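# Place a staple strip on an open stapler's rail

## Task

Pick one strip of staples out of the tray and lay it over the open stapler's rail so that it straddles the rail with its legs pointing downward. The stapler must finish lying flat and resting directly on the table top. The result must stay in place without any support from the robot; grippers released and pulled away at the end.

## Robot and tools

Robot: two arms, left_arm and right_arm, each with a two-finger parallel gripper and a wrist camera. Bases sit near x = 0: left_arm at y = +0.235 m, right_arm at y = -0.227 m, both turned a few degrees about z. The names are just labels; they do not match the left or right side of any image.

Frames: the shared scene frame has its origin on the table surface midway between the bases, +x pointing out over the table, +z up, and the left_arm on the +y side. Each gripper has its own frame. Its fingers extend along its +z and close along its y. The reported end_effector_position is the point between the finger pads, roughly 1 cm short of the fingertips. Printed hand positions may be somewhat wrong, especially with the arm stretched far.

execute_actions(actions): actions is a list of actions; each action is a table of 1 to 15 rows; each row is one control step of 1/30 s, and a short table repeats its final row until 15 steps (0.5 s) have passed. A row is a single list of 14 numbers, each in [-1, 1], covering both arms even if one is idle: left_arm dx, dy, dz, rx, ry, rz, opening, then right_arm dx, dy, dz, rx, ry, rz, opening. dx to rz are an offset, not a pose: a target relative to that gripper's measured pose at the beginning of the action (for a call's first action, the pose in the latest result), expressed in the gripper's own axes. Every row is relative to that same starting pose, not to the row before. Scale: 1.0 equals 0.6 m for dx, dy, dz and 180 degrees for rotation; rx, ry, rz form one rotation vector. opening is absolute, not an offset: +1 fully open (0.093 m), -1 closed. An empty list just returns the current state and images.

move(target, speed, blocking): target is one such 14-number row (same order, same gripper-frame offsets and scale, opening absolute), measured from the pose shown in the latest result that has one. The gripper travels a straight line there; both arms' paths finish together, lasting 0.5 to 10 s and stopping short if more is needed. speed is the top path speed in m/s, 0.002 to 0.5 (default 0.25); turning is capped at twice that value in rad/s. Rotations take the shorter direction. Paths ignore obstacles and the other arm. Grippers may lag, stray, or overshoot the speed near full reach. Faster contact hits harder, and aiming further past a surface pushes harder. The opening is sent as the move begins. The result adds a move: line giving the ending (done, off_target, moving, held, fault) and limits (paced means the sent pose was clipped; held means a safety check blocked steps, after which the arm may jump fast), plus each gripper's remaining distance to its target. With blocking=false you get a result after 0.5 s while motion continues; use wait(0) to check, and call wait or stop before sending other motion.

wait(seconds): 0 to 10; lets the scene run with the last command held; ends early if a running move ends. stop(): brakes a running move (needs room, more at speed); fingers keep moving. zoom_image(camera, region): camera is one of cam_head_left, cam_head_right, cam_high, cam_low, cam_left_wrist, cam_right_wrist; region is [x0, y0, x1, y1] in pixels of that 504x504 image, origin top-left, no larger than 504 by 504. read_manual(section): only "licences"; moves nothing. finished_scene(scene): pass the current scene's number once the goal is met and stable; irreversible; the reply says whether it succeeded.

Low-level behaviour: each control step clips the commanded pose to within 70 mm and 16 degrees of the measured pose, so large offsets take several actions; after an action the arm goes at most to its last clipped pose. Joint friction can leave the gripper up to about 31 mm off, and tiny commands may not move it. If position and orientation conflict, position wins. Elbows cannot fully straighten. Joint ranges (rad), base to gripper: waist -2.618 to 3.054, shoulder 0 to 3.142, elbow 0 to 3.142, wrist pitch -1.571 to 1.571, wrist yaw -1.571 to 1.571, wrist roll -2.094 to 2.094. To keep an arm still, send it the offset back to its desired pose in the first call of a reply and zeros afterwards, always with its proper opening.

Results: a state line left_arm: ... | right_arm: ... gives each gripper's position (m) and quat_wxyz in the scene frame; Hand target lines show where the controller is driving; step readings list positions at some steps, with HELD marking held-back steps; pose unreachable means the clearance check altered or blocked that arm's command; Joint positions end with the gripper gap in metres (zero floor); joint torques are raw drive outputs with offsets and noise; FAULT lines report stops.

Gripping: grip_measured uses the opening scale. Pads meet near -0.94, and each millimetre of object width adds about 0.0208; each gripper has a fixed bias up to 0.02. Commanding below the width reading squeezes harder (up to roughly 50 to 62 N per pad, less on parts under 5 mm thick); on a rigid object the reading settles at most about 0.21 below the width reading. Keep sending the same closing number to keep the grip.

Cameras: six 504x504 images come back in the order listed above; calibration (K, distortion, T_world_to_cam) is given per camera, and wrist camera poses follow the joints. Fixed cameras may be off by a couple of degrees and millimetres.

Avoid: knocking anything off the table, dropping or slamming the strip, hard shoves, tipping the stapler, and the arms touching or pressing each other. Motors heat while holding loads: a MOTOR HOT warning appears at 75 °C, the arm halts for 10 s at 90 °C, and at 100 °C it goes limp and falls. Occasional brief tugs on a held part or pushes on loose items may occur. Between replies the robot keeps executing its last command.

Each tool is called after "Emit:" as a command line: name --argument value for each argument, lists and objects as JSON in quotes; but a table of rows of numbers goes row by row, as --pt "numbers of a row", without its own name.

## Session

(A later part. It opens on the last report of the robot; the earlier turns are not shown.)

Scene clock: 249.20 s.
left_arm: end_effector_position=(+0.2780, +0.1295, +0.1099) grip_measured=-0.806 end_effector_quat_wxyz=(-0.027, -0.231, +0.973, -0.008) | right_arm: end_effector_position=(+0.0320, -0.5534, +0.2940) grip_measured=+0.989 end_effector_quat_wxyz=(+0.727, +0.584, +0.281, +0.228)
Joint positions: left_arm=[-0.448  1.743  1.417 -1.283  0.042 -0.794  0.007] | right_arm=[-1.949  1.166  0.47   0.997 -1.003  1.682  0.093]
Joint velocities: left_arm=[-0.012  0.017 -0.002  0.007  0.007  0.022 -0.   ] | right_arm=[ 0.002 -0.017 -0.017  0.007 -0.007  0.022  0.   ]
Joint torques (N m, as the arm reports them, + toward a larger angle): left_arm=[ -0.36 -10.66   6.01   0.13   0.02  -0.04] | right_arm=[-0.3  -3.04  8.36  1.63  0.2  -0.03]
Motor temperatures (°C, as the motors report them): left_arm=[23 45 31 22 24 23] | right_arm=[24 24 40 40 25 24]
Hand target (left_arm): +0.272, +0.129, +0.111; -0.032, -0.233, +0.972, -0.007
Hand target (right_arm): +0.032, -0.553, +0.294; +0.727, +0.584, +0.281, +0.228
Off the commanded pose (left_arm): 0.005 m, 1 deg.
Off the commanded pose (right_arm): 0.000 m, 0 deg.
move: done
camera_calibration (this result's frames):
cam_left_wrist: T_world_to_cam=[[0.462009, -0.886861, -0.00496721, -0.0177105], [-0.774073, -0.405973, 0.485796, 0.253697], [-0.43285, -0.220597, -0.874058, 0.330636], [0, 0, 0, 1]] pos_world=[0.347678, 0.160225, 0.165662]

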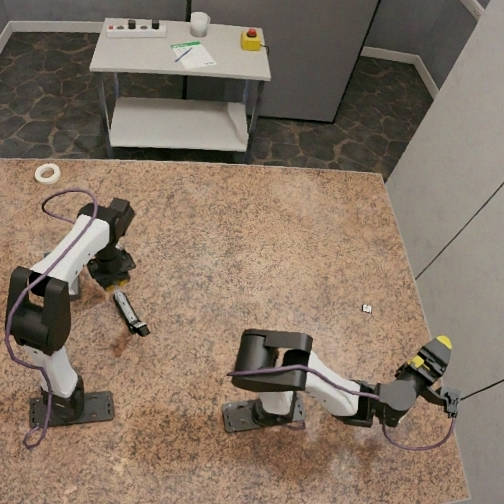

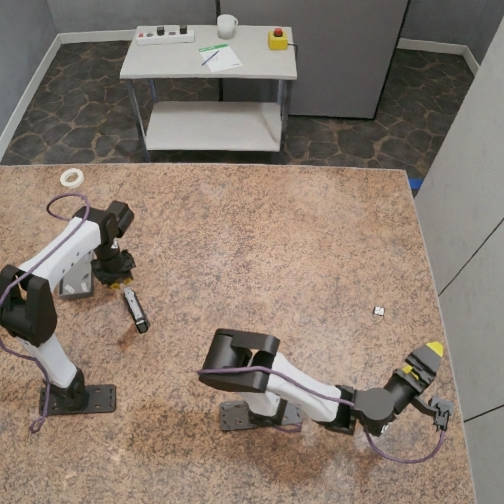

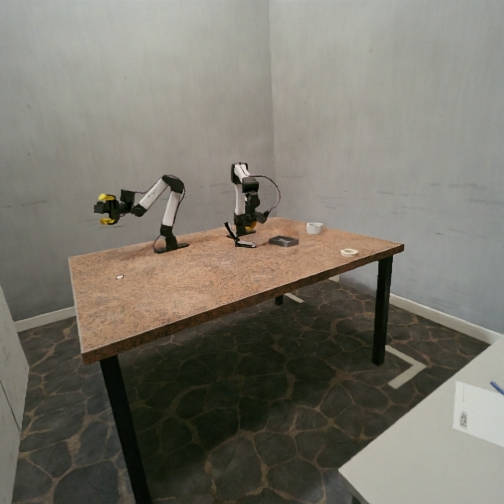

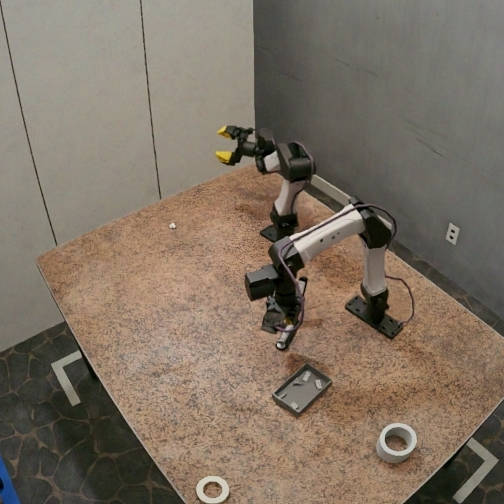

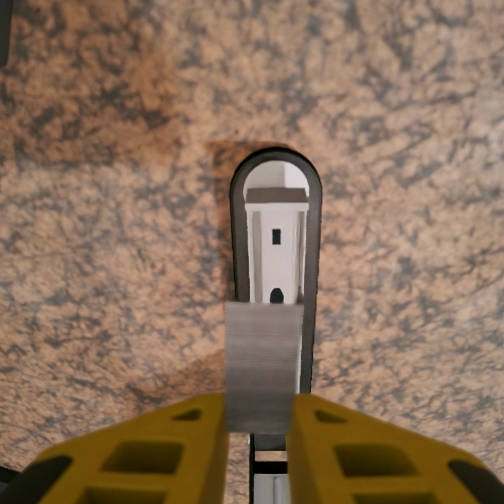

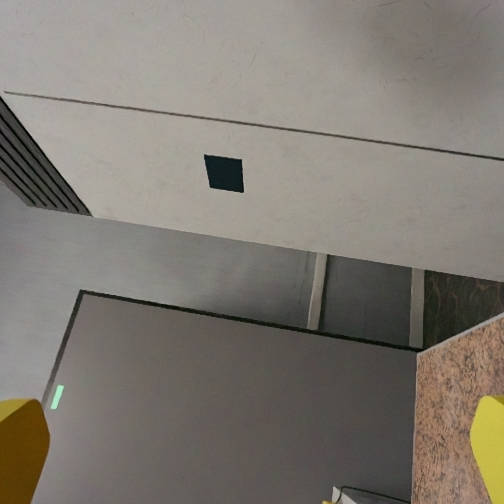

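Emit:
move --target '[-0.015,-0.014,0.06,0,0,0,-0.82,0,0,0,0,0,0,1]' --speed 0.05

Emit:
zoom_image --camera "cam_left_wrist" --region '[150, 100, 400, 450]'

Emit:
zoom_image --camera "cam_high" --region '[210, 200, 290, 260]'

Scene clock: 262.90 s.
left_arm: end_effector_position=(+0.2895, +0.1255, +0.0789) grip_measured=-0.806 end_effector_quat_wxyz=(-0.023, -0.232, +0.972, -0.010) | right_arm: end_effector_position=(+0.0320, -0.5534, +0.2940) grip_measured=+0.989 end_effector_quat_wxyz=(+0.727, +0.584, +0.281, +0.228)
Joint positions: left_arm=[-0.448  1.797  1.358 -1.16   0.042 -0.796  0.007] | right_arm=[-1.949  1.166  0.47   0.997 -1.003  1.682  0.093]
Joint velocities: left_arm=[-0.002 -0.002 -0.002 -0.051 -0.022 -0.007 -0.   ] | right_arm=[-0.017 -0.002 -0.012 -0.051  0.007  0.022  0.   ]
Joint torques (N m, as the arm reports them, + toward a larger angle): left_arm=[-0.1  -9.01  5.87  0.33 -0.01  0.05] | right_arm=[-0.38 -2.99  8.41  1.66  0.25 -0.07]
Motor temperatures (°C, as the motors report them): left_arm=[23 44 31 22 24 23] | right_arm=[24 24 40 40 25 24]
Hand target (left_arm): +0.288, +0.125, +0.073; -0.027, -0.231, +0.973, -0.008
Hand target (right_arm): +0.032, -0.553, +0.294; +0.727, +0.584, +0.281, +0.228
Off the commanded pose (left_arm): 0.006 m, 1 deg.
Off the commanded pose (right_arm): 0.000 m, 0 deg.
move: done
camera_calibration (this result's frames):
cam_left_wrist: T_world_to_cam=[[0.463374, -0.886161, 0.00213394, -0.0277383], [-0.777965, -0.405643, 0.479817, 0.277635], [-0.424329, -0.223994, -0.877366, 0.305932], [0, 0, 0, 1]] pos_world=[0.358659, 0.156567, 0.13526]

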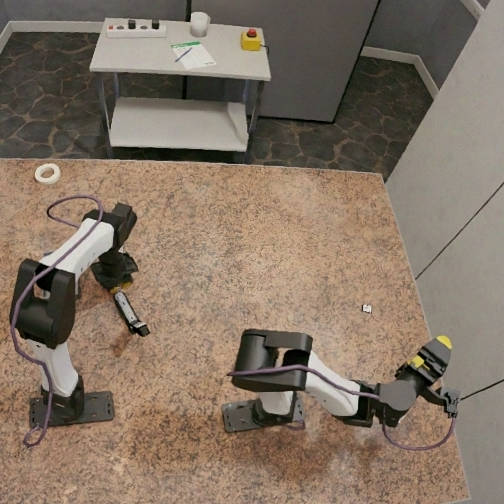

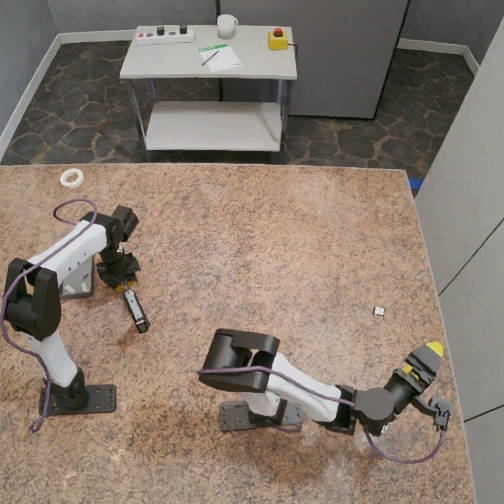

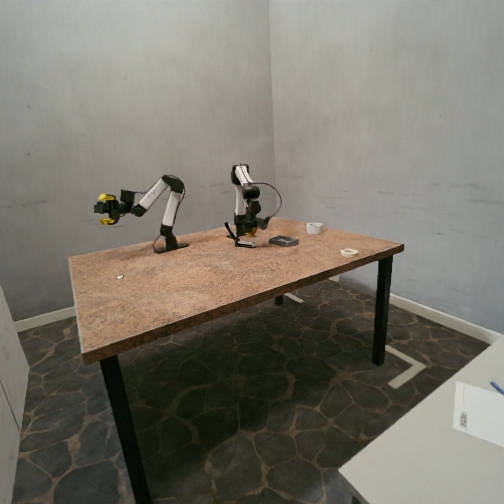

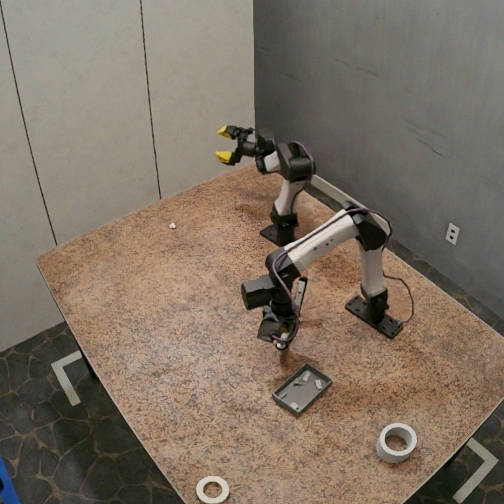

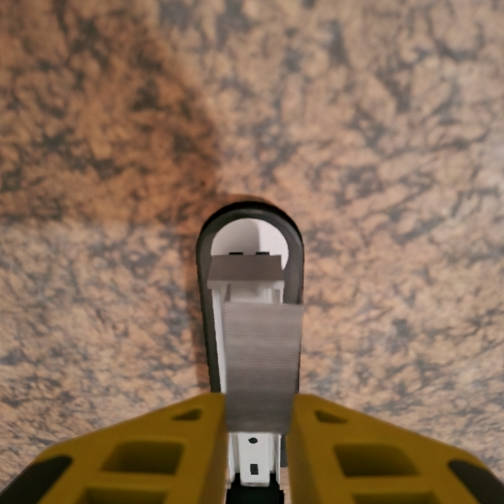

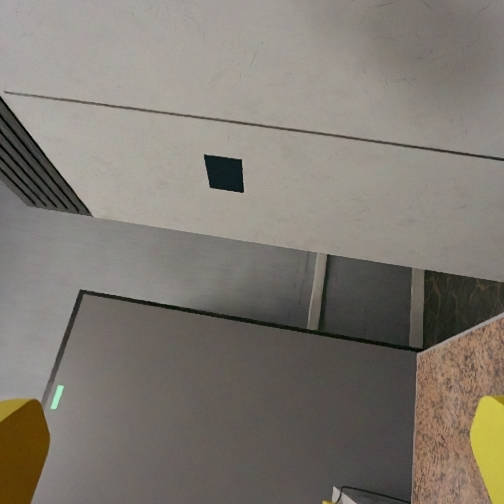

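Region (150, 100, 400, 450) of cam_left_wrist's 504x504 image, scaled by 1.440, with more detail than that image has; it fills the left 360 columns of this view, and the rest is white.

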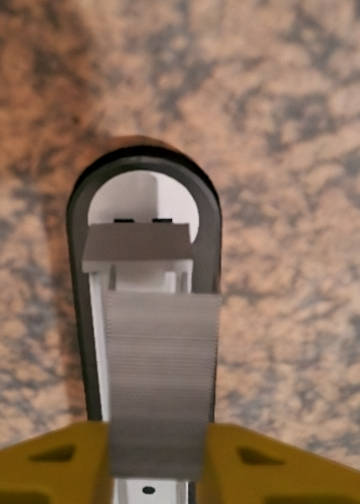

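Region (210, 200, 290, 260) of cam_high's 504x504 image, scaled by 6.300, with more detail than that image has; it fills the top 378 rows of this view, and the rest is white.

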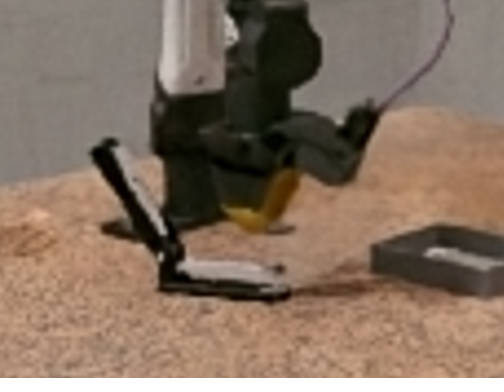

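Emit:
move --target '[0.025,0.011,0.025,0,0,0,-0.82,0,0,0,0,0,0,1]' --speed 0.03

Scene clock: 273.47 s.
left_arm: end_effector_position=(+0.2739, +0.1277, +0.0635) grip_measured=-0.806 end_effector_quat_wxyz=(-0.030, -0.232, +0.972, -0.006) | right_arm: end_effector_position=(+0.0320, -0.5534, +0.2940) grip_measured=+0.989 end_effector_quat_wxyz=(+0.727, +0.584, +0.281, +0.228)
Joint positions: left_arm=[-0.458  1.768  1.259 -1.106  0.042 -0.806  0.007] | right_arm=[-1.949  1.166  0.47   0.997 -1.003  1.682  0.093]
Joint velocities: left_arm=[ 0.002  0.007  0.002  0.081  0.022  0.007 -0.002] | right_arm=[ 0.007 -0.002  0.002  0.037 -0.007 -0.066 -0.001]
Joint torques (N m, as the arm reports them, + toward a larger angle): left_arm=[ -0.83 -10.93   5.67   0.3   -0.01  -0.03] | right_arm=[-0.46 -3.13  8.4   1.63  0.25 -0.06]
Motor temperatures (°C, as the motors report them): left_arm=[23 42 30 22 24 23] | right_arm=[24 24 40 40 25 24]
Hand target (left_arm): +0.272, +0.124, +0.065; -0.023, -0.232, +0.972, -0.010
Hand target (right_arm): +0.032, -0.553, +0.294; +0.727, +0.584, +0.281, +0.228
Off the commanded pose (left_arm): 0.004 m, 1 deg.
Off the commanded pose (right_arm): 0.000 m, 0 deg.
move: done
camera_calibration (this result's frames):
cam_left_wrist: T_world_to_cam=[[0.46364, -0.885969, -0.00981938, -0.0179476], [-0.770518, -0.408645, 0.489194, 0.271512], [-0.437424, -0.219244, -0.87212, 0.288947], [0, 0, 0, 1]] pos_world=[0.343918, 0.158401, 0.118998]

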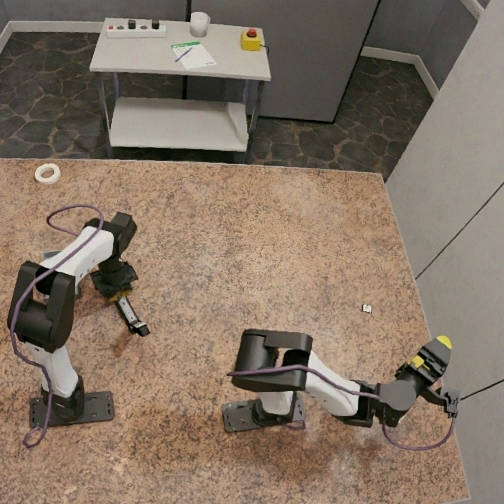

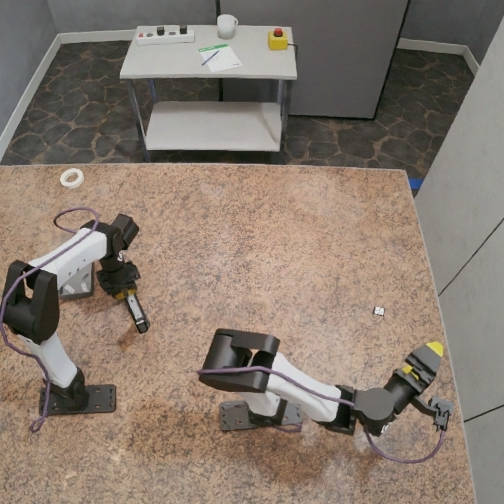

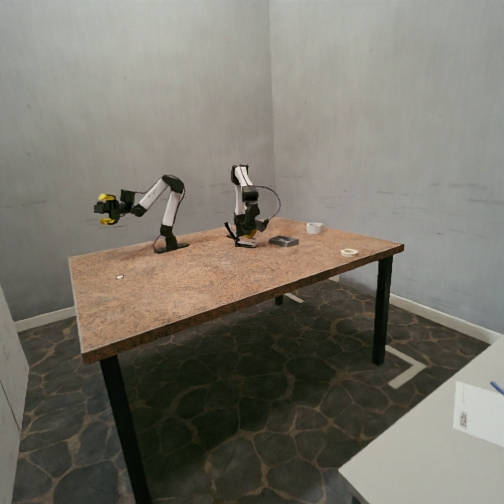

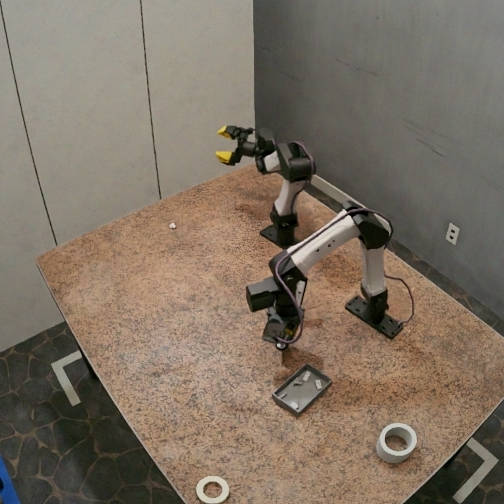

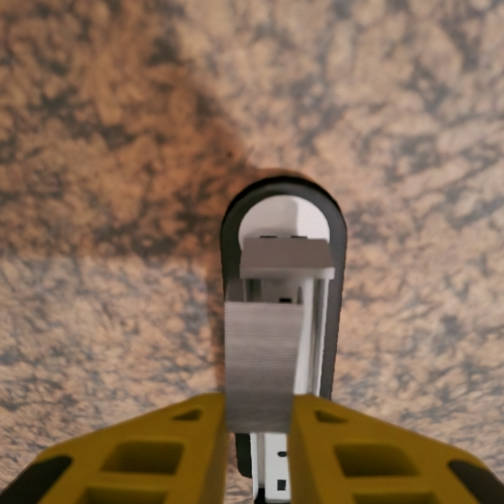

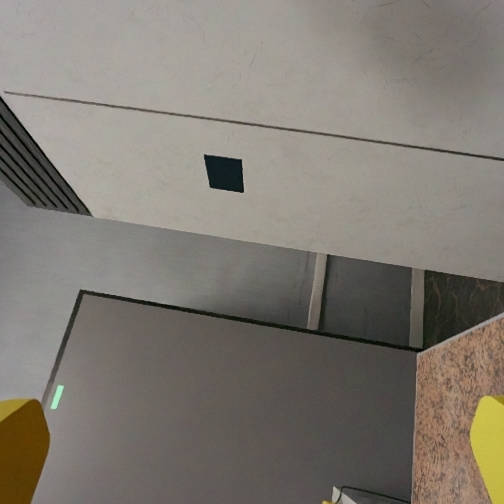

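Emit:
move --target '[0,-0.013,0,0,0,0,-0.82,0,0,0,0,0,0,1]' --speed 0.01

Scene clock: 283.60 s.
left_arm: end_effector_position=(+0.2737, +0.1259, +0.0606) grip_measured=-0.806 end_effector_quat_wxyz=(-0.032, -0.232, +0.972, -0.004) | right_arm: end_effector_position=(+0.0320, -0.5534, +0.2940) grip_measured=+0.989 end_effector_quat_wxyz=(+0.727, +0.584, +0.281, +0.228)
Joint positions: left_arm=[-0.463  1.778  1.259 -1.102  0.042 -0.813  0.007] | right_arm=[-1.949  1.166  0.47   0.997 -1.003  1.682  0.093]
Joint velocities: left_arm=[-0.012  0.002 -0.007  0.095  0.037 -0.022 -0.001] | right_arm=[ 0.002  0.012  0.002  0.066 -0.037  0.066 -0.001]
Joint torques (N m, as the arm reports them, + toward a larger angle): left_arm=[-0.88 -8.5   9.05  0.14 -0.02 -0.02] | right_arm=[-0.32 -3.09  8.42  1.65  0.29 -0.05]
Motor temperatures (°C, as the motors report them): left_arm=[23 42 30 22 24 23] | right_arm=[24 24 41 41 25 24]
Hand target (left_arm): +0.277, +0.121, +0.064; -0.029, -0.232, +0.972, -0.006
Hand target (right_arm): +0.032, -0.553, +0.294; +0.727, +0.584, +0.281, +0.228
Off the commanded pose (left_arm): 0.007 m, 0 deg.
Off the commanded pose (right_arm): 0.000 m, 0 deg.
move: done
camera_calibration (this result's frames):
cam_left_wrist: T_world_to_cam=[[0.464227, -0.88559, -0.0149824, -0.0193157], [-0.767135, -0.410473, 0.492966, 0.27113], [-0.442715, -0.217355, -0.86992, 0.286935], [0, 0, 0, 1]] pos_world=[0.343991, 0.156552, 0.115663]

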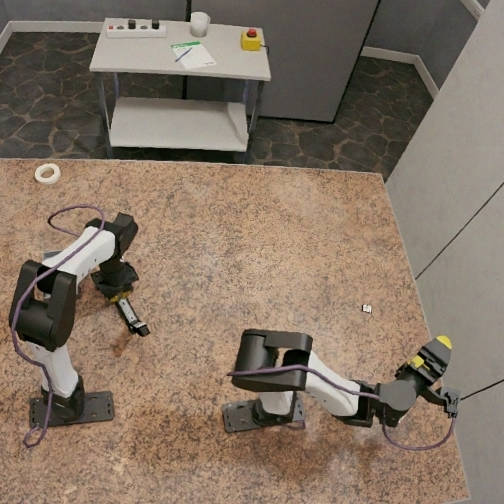

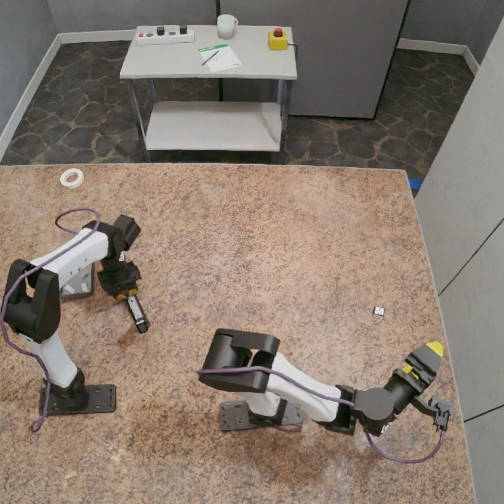

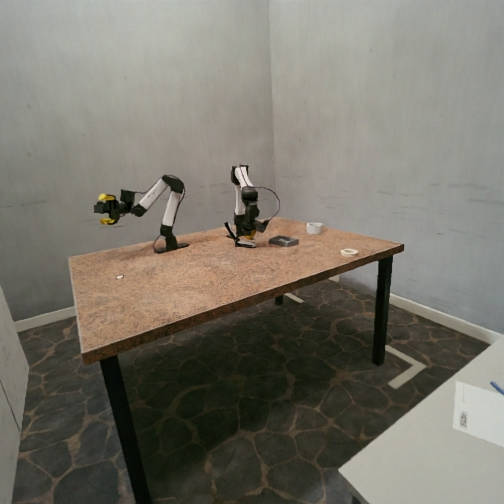

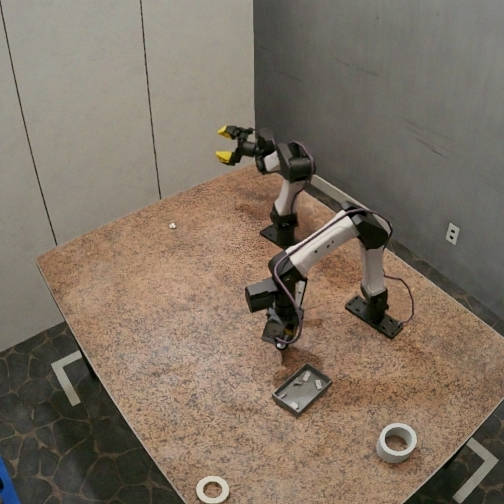

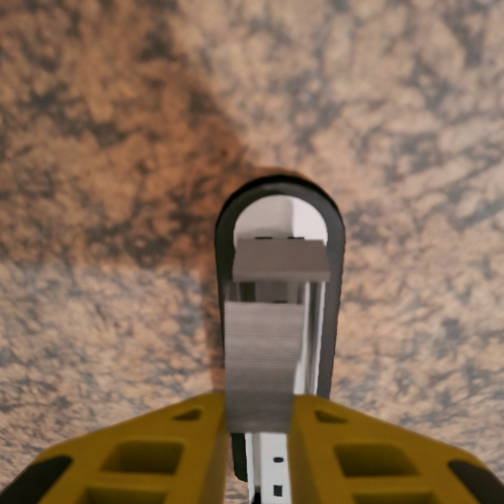

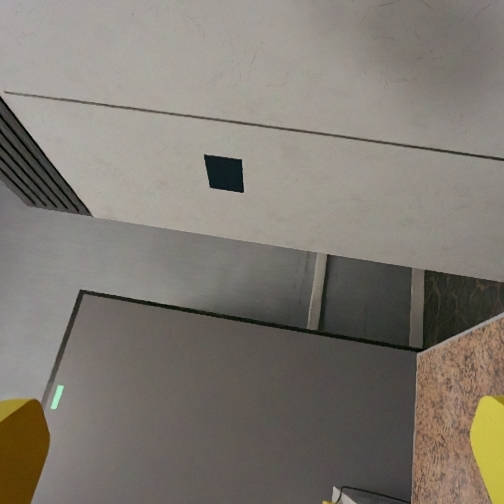

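Emit:
move --target '[0,-0.016,-0.003,0,0,0,-0.82,0,0,0,0,0,0,1]' --speed 0.01

Scene clock: 289.53 s.
left_arm: end_effector_position=(+0.2766, +0.1218, +0.0609) grip_measured=-0.806 end_effector_quat_wxyz=(-0.031, -0.233, +0.972, -0.004) | right_arm: end_effector_position=(+0.0320, -0.5534, +0.2940) grip_measured=+0.989 end_effector_quat_wxyz=(+0.727, +0.584, +0.281, +0.228)
Joint positions: left_arm=[-0.473  1.791  1.277 -1.105  0.042 -0.822  0.007] | right_arm=[-1.949  1.166  0.47   0.997 -1.003  1.682  0.093]
Joint velocities: left_arm=[ 0.002 -0.012 -0.007 -0.037  0.022 -0.037 -0.001] | right_arm=[ 0.002 -0.002  0.012 -0.022  0.007 -0.022  0.   ]
Joint torques (N m, as the arm reports them, + toward a larger angle): left_arm=[-0.71 -8.46  8.56  0.12  0.   -0.02] | right_arm=[-0.32 -3.09  8.25  1.67  0.23 -0.04]
Motor temperatures (°C, as the motors report them): left_arm=[23 42 31 22 24 23] | right_arm=[24 24 41 41 25 24]
Hand target (left_arm): +0.278, +0.117, +0.062; -0.032, -0.232, +0.972, -0.004
Hand target (right_arm): +0.032, -0.553, +0.294; +0.727, +0.584, +0.281, +0.228
Off the commanded pose (left_arm): 0.005 m, 0 deg.
Off the commanded pose (right_arm): 0.000 m, 0 deg.
move: done
camera_calibration (this result's frames):
cam_left_wrist: T_world_to_cam=[[0.464912, -0.885247, -0.0139224, -0.0245654], [-0.76778, -0.410952, 0.491562, 0.271865], [-0.440875, -0.217844, -0.870731, 0.287266], [0, 0, 0, 1]] pos_world=[0.346802, 0.152556, 0.116151]

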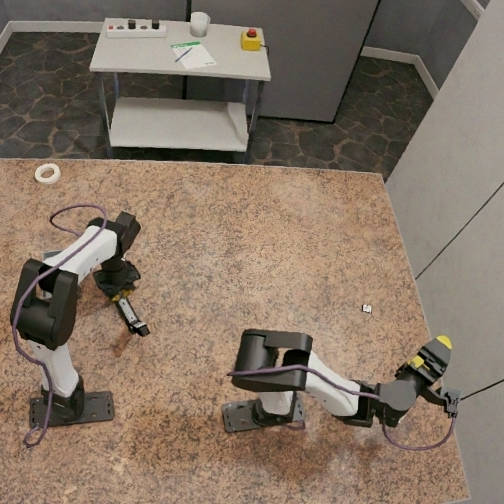

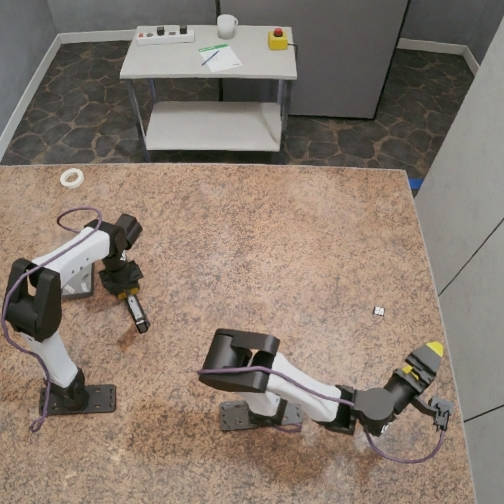

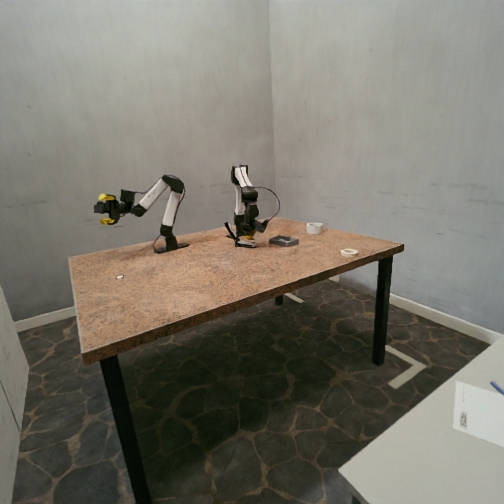

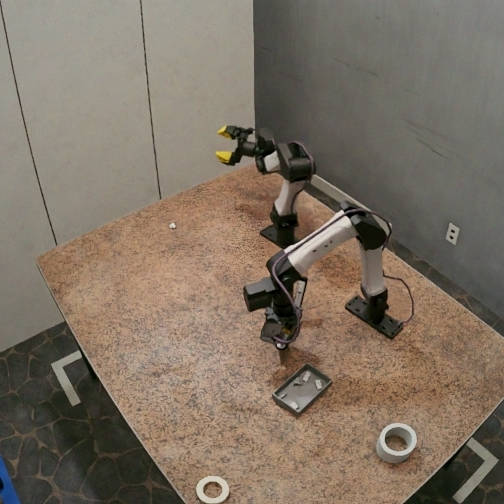

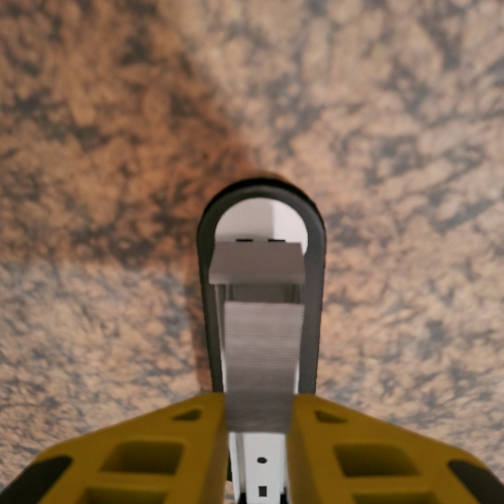

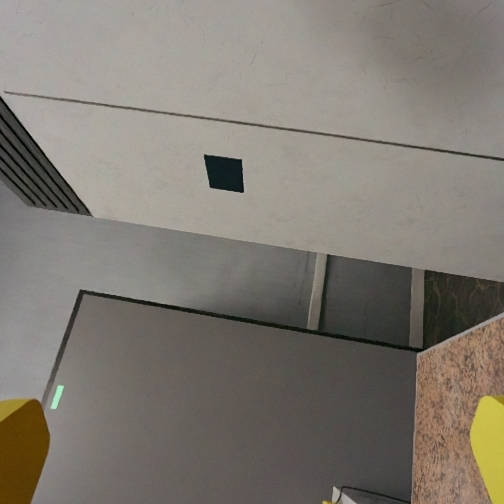

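Emit:
move --target '[0.01,0,0.028,0,0,0,-0.82,0,0,0,0,0,0,1]' --speed 0.015

Scene clock: 295.33 s.
left_arm: end_effector_position=(+0.2735, +0.1225, +0.0492) grip_measured=-0.806 end_effector_quat_wxyz=(-0.030, -0.235, +0.972, -0.004) | right_arm: end_effector_position=(+0.0320, -0.5534, +0.2940) grip_measured=+0.989 end_effector_quat_wxyz=(+0.727, +0.584, +0.281, +0.228)
Joint positions: left_arm=[-0.475  1.791  1.229 -1.054  0.04  -0.829  0.007] | right_arm=[-1.949  1.166  0.47   0.997 -1.003  1.682  0.093]
Joint velocities: left_arm=[-0.002 -0.002 -0.002 -0.007  0.037 -0.022  0.   ] | right_arm=[ 0.002  0.012  0.007 -0.051  0.007 -0.022 -0.001]
Joint torques (N m, as the arm reports them, + toward a larger angle): left_arm=[-1.03 -9.44  5.07  0.36 -0.01 -0.02] | right_arm=[-0.31 -3.13  8.4   1.6   0.22 -0.04]
Motor temperatures (°C, as the motors report them): left_arm=[23 41 31 22 24 23] | right_arm=[24 24 41 41 25 24]
Hand target (left_arm): +0.270, +0.119, +0.045; -0.032, -0.233, +0.972, -0.004
Hand target (right_arm): +0.032, -0.553, +0.294; +0.727, +0.584, +0.281, +0.228
Off the commanded pose (left_arm): 0.007 m, 0 deg.
Off the commanded pose (right_arm): 0.000 m, 0 deg.
move: done
camera_calibration (this result's frames):
cam_left_wrist: T_world_to_cam=[[0.468579, -0.883312, -0.013919, -0.0239311], [-0.767149, -0.414669, 0.489421, 0.275905], [-0.438083, -0.218654, -0.871937, 0.275241], [0, 0, 0, 1]] pos_world=[0.343452, 0.153453, 0.104626]

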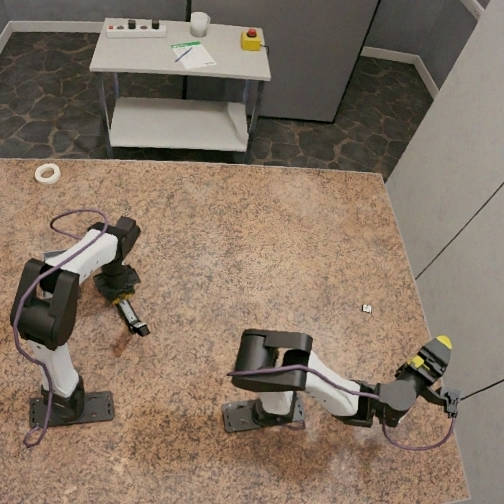

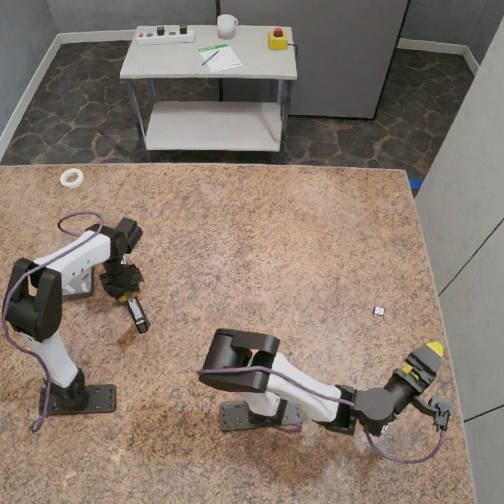

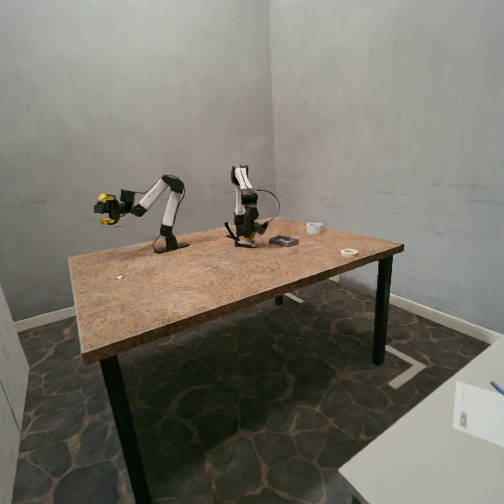

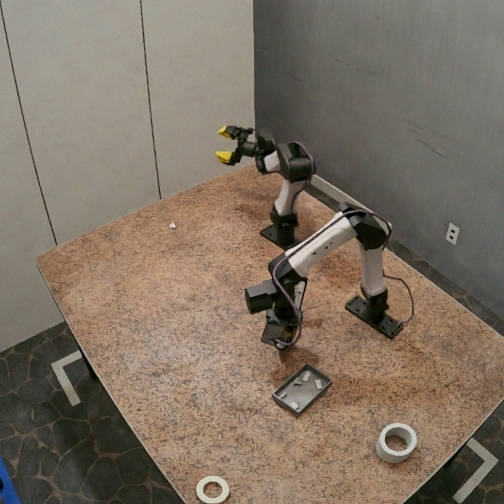

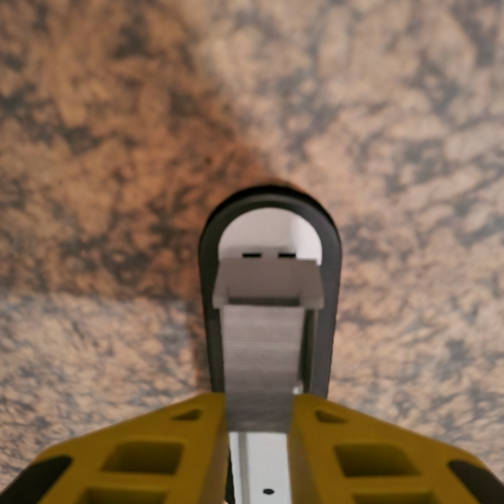

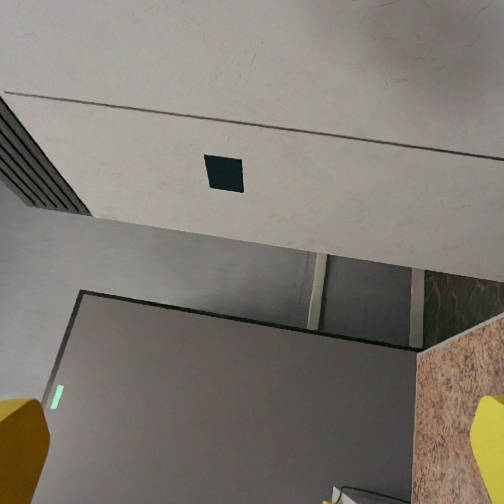

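Emit:
move --target '[0.016,-0.006,0.025,0,0,0,-0.82,0,0,0,0,0,0,1]' --speed 0.01

Emit:
zoom_image --camera "cam_left_wrist" --region '[170, 220, 370, 504]'

Scene clock: 306.87 s.
left_arm: end_effector_position=(+0.2732, +0.1215, +0.0440) grip_measured=-0.806 end_effector_quat_wxyz=(-0.021, -0.239, +0.971, +0.003) | right_arm: end_effector_position=(+0.0320, -0.5534, +0.2940) grip_measured=+0.989 end_effector_quat_wxyz=(+0.727, +0.584, +0.281, +0.228)
Joint positions: left_arm=[-0.49   1.791  1.208 -1.026  0.019 -0.853  0.007] | right_arm=[-1.949  1.166  0.47   0.997 -1.003  1.682  0.093]
Joint velocities: left_arm=[-0.002 -0.007  0.002 -0.051  0.022  0.022  0.001] | right_arm=[ 0.002 -0.012 -0.002 -0.022 -0.007 -0.022  0.   ]
Joint torques (N m, as the arm reports them, + toward a larger angle): left_arm=[-1.3  -9.22  3.49  0.48  0.16  0.01] | right_arm=[-0.28 -2.97  8.48  1.63  0.26 -0.03]
Motor temperatures (°C, as the motors report them): left_arm=[23 41 31 22 24 23] | right_arm=[24 24 41 41 25 24]
Hand target (left_arm): +0.265, +0.115, +0.035; -0.031, -0.235, +0.972, -0.003
Hand target (right_arm): +0.032, -0.553, +0.294; +0.727, +0.584, +0.281, +0.228
Off the commanded pose (left_arm): 0.014 m, 1 deg.
Off the commanded pose (right_arm): 0.000 m, 0 deg.
move: off_target (left_arm)
camera_calibration (this result's frames):
cam_left_wrist: T_world_to_cam=[[0.475771, -0.879266, -0.0230972, -0.026757], [-0.770686, -0.429386, 0.470819, 0.281367], [-0.423893, -0.206201, -0.881927, 0.265416], [0, 0, 0, 1]] pos_world=[0.342084, 0.152018, 0.100987]

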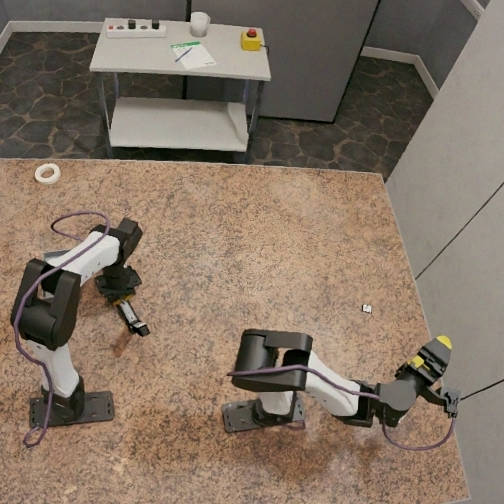

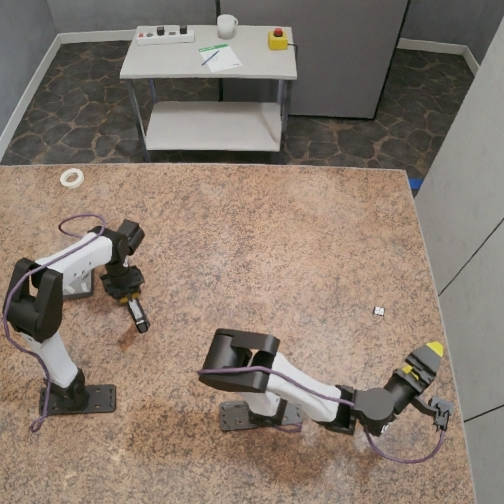

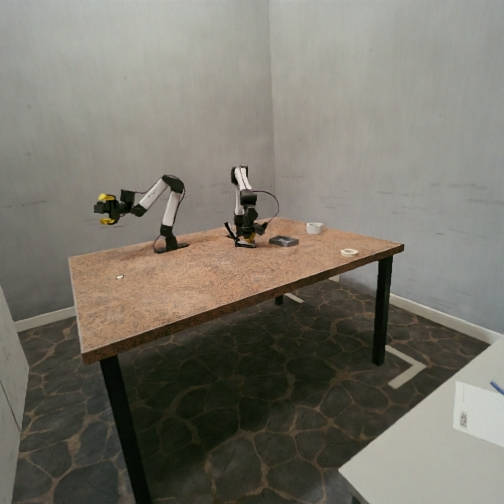

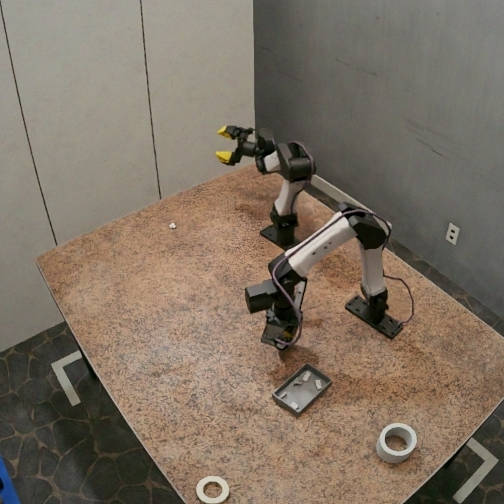

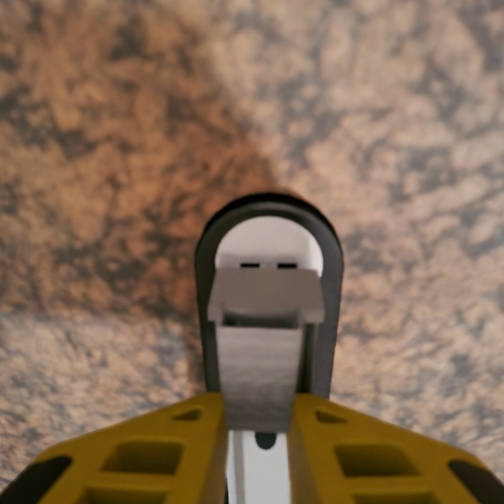

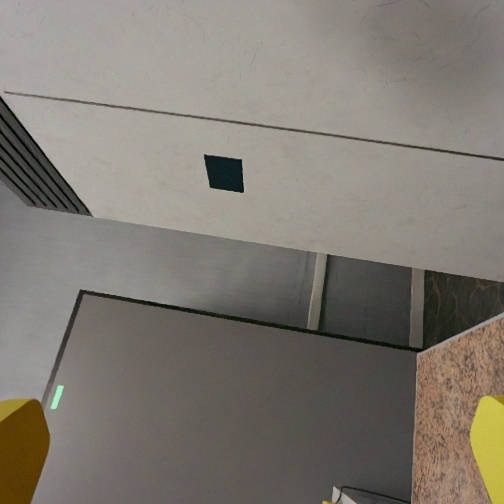

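Region (170, 220, 370, 504) of cam_left_wrist's 504x504 image, scaled by 1.775, with more detail than that image has; it fills the left 355 columns of this view, and the rest is white.

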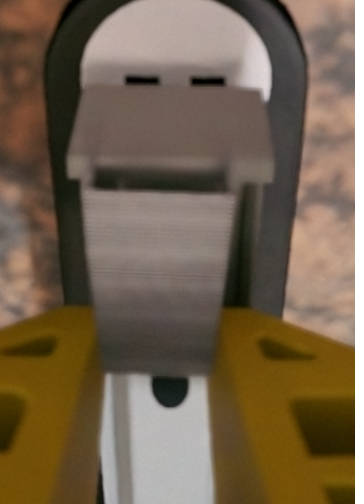

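Emit:
move --target '[0,0,-0.004,0,0,0,-0.6,0,0,0,0,0,0,1]'

Emit:
zoom_image --camera "cam_left_wrist" --region '[170, 220, 370, 504]'

Scene clock: 314.63 s.
left_arm: end_effector_position=(+0.2730, +0.1218, +0.0440) grip_measured=-0.602 end_effector_quat_wxyz=(-0.021, -0.239, +0.971, +0.004) | right_arm: end_effector_position=(+0.0320, -0.5534, +0.2940) grip_measured=+0.989 end_effector_quat_wxyz=(+0.727, +0.584, +0.281, +0.228)
Joint positions: left_arm=[-0.49   1.791  1.208 -1.027  0.018 -0.853  0.016] | right_arm=[-1.949  1.166  0.47   0.997 -1.003  1.682  0.093]
Joint velocities: left_arm=[-0.012  0.007 -0.007 -0.11   0.037  0.066 -0.   ] | right_arm=[ 0.002 -0.002 -0.002  0.022  0.037 -0.037 -0.001]
Joint torques (N m, as the arm reports them, + toward a larger angle): left_arm=[ 0.17 -9.8   7.33  0.15 -0.02  0.06] | right_arm=[-0.37 -2.99  8.44  1.63  0.29 -0.03]
Motor temperatures (°C, as the motors report them): left_arm=[23 40 30 22 24 23] | right_arm=[24 24 41 41 25 24]
Hand target (left_arm): +0.273, +0.122, +0.046; -0.021, -0.239, +0.971, +0.003
Hand target (right_arm): +0.032, -0.553, +0.294; +0.727, +0.584, +0.281, +0.228
Off the commanded pose (left_arm): 0.002 m, 0 deg.
Off the commanded pose (right_arm): 0.000 m, 0 deg.
move: done
camera_calibration (this result's frames):
cam_left_wrist: T_world_to_cam=[[0.476061, -0.879072, -0.0244777, -0.0265045], [-0.770162, -0.430194, 0.470939, 0.281244], [-0.424519, -0.205344, -0.881826, 0.265441], [0, 0, 0, 1]] pos_world=[0.341906, 0.152197, 0.100976]

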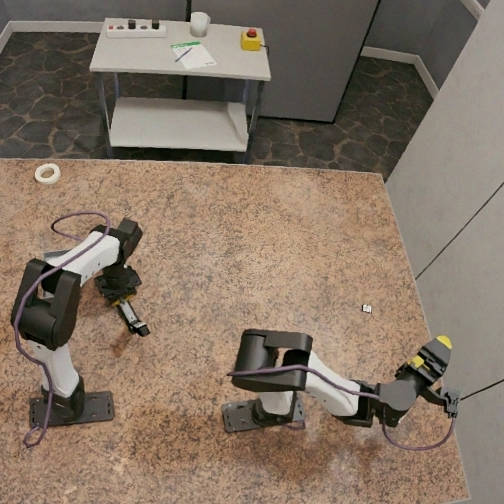

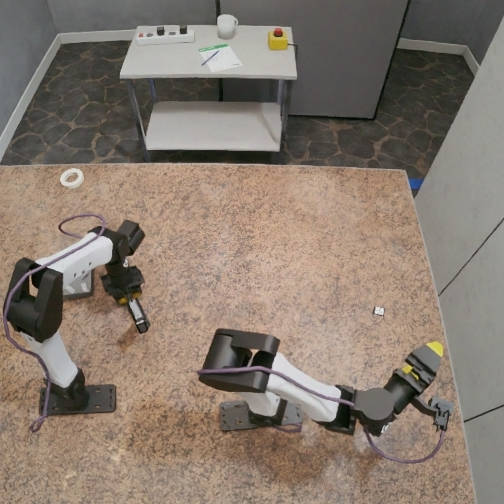

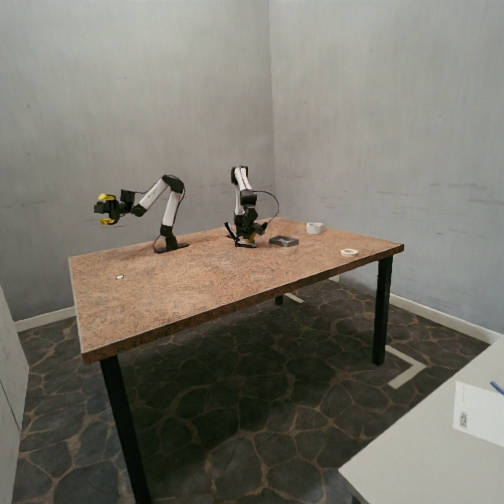

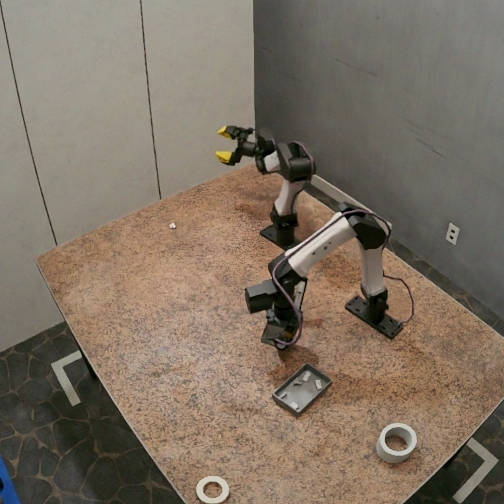

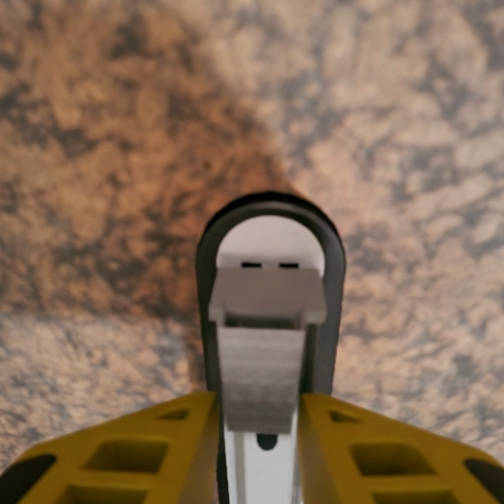

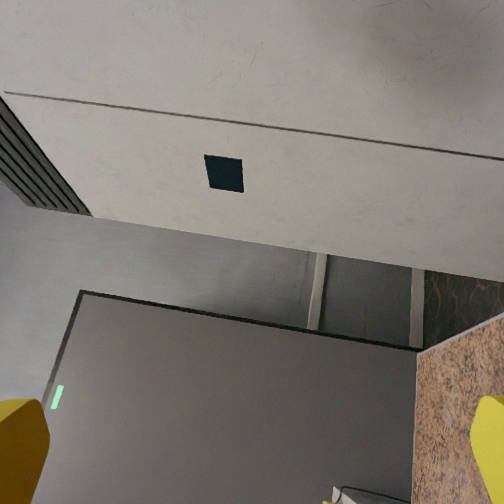

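Region (170, 220, 370, 504) of cam_left_wrist's 504x504 image, scaled by 1.775, with more detail than that image has; it fills the left 355 columns of this view, and the rest is white.

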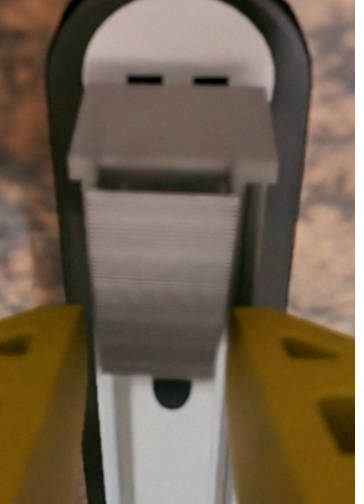

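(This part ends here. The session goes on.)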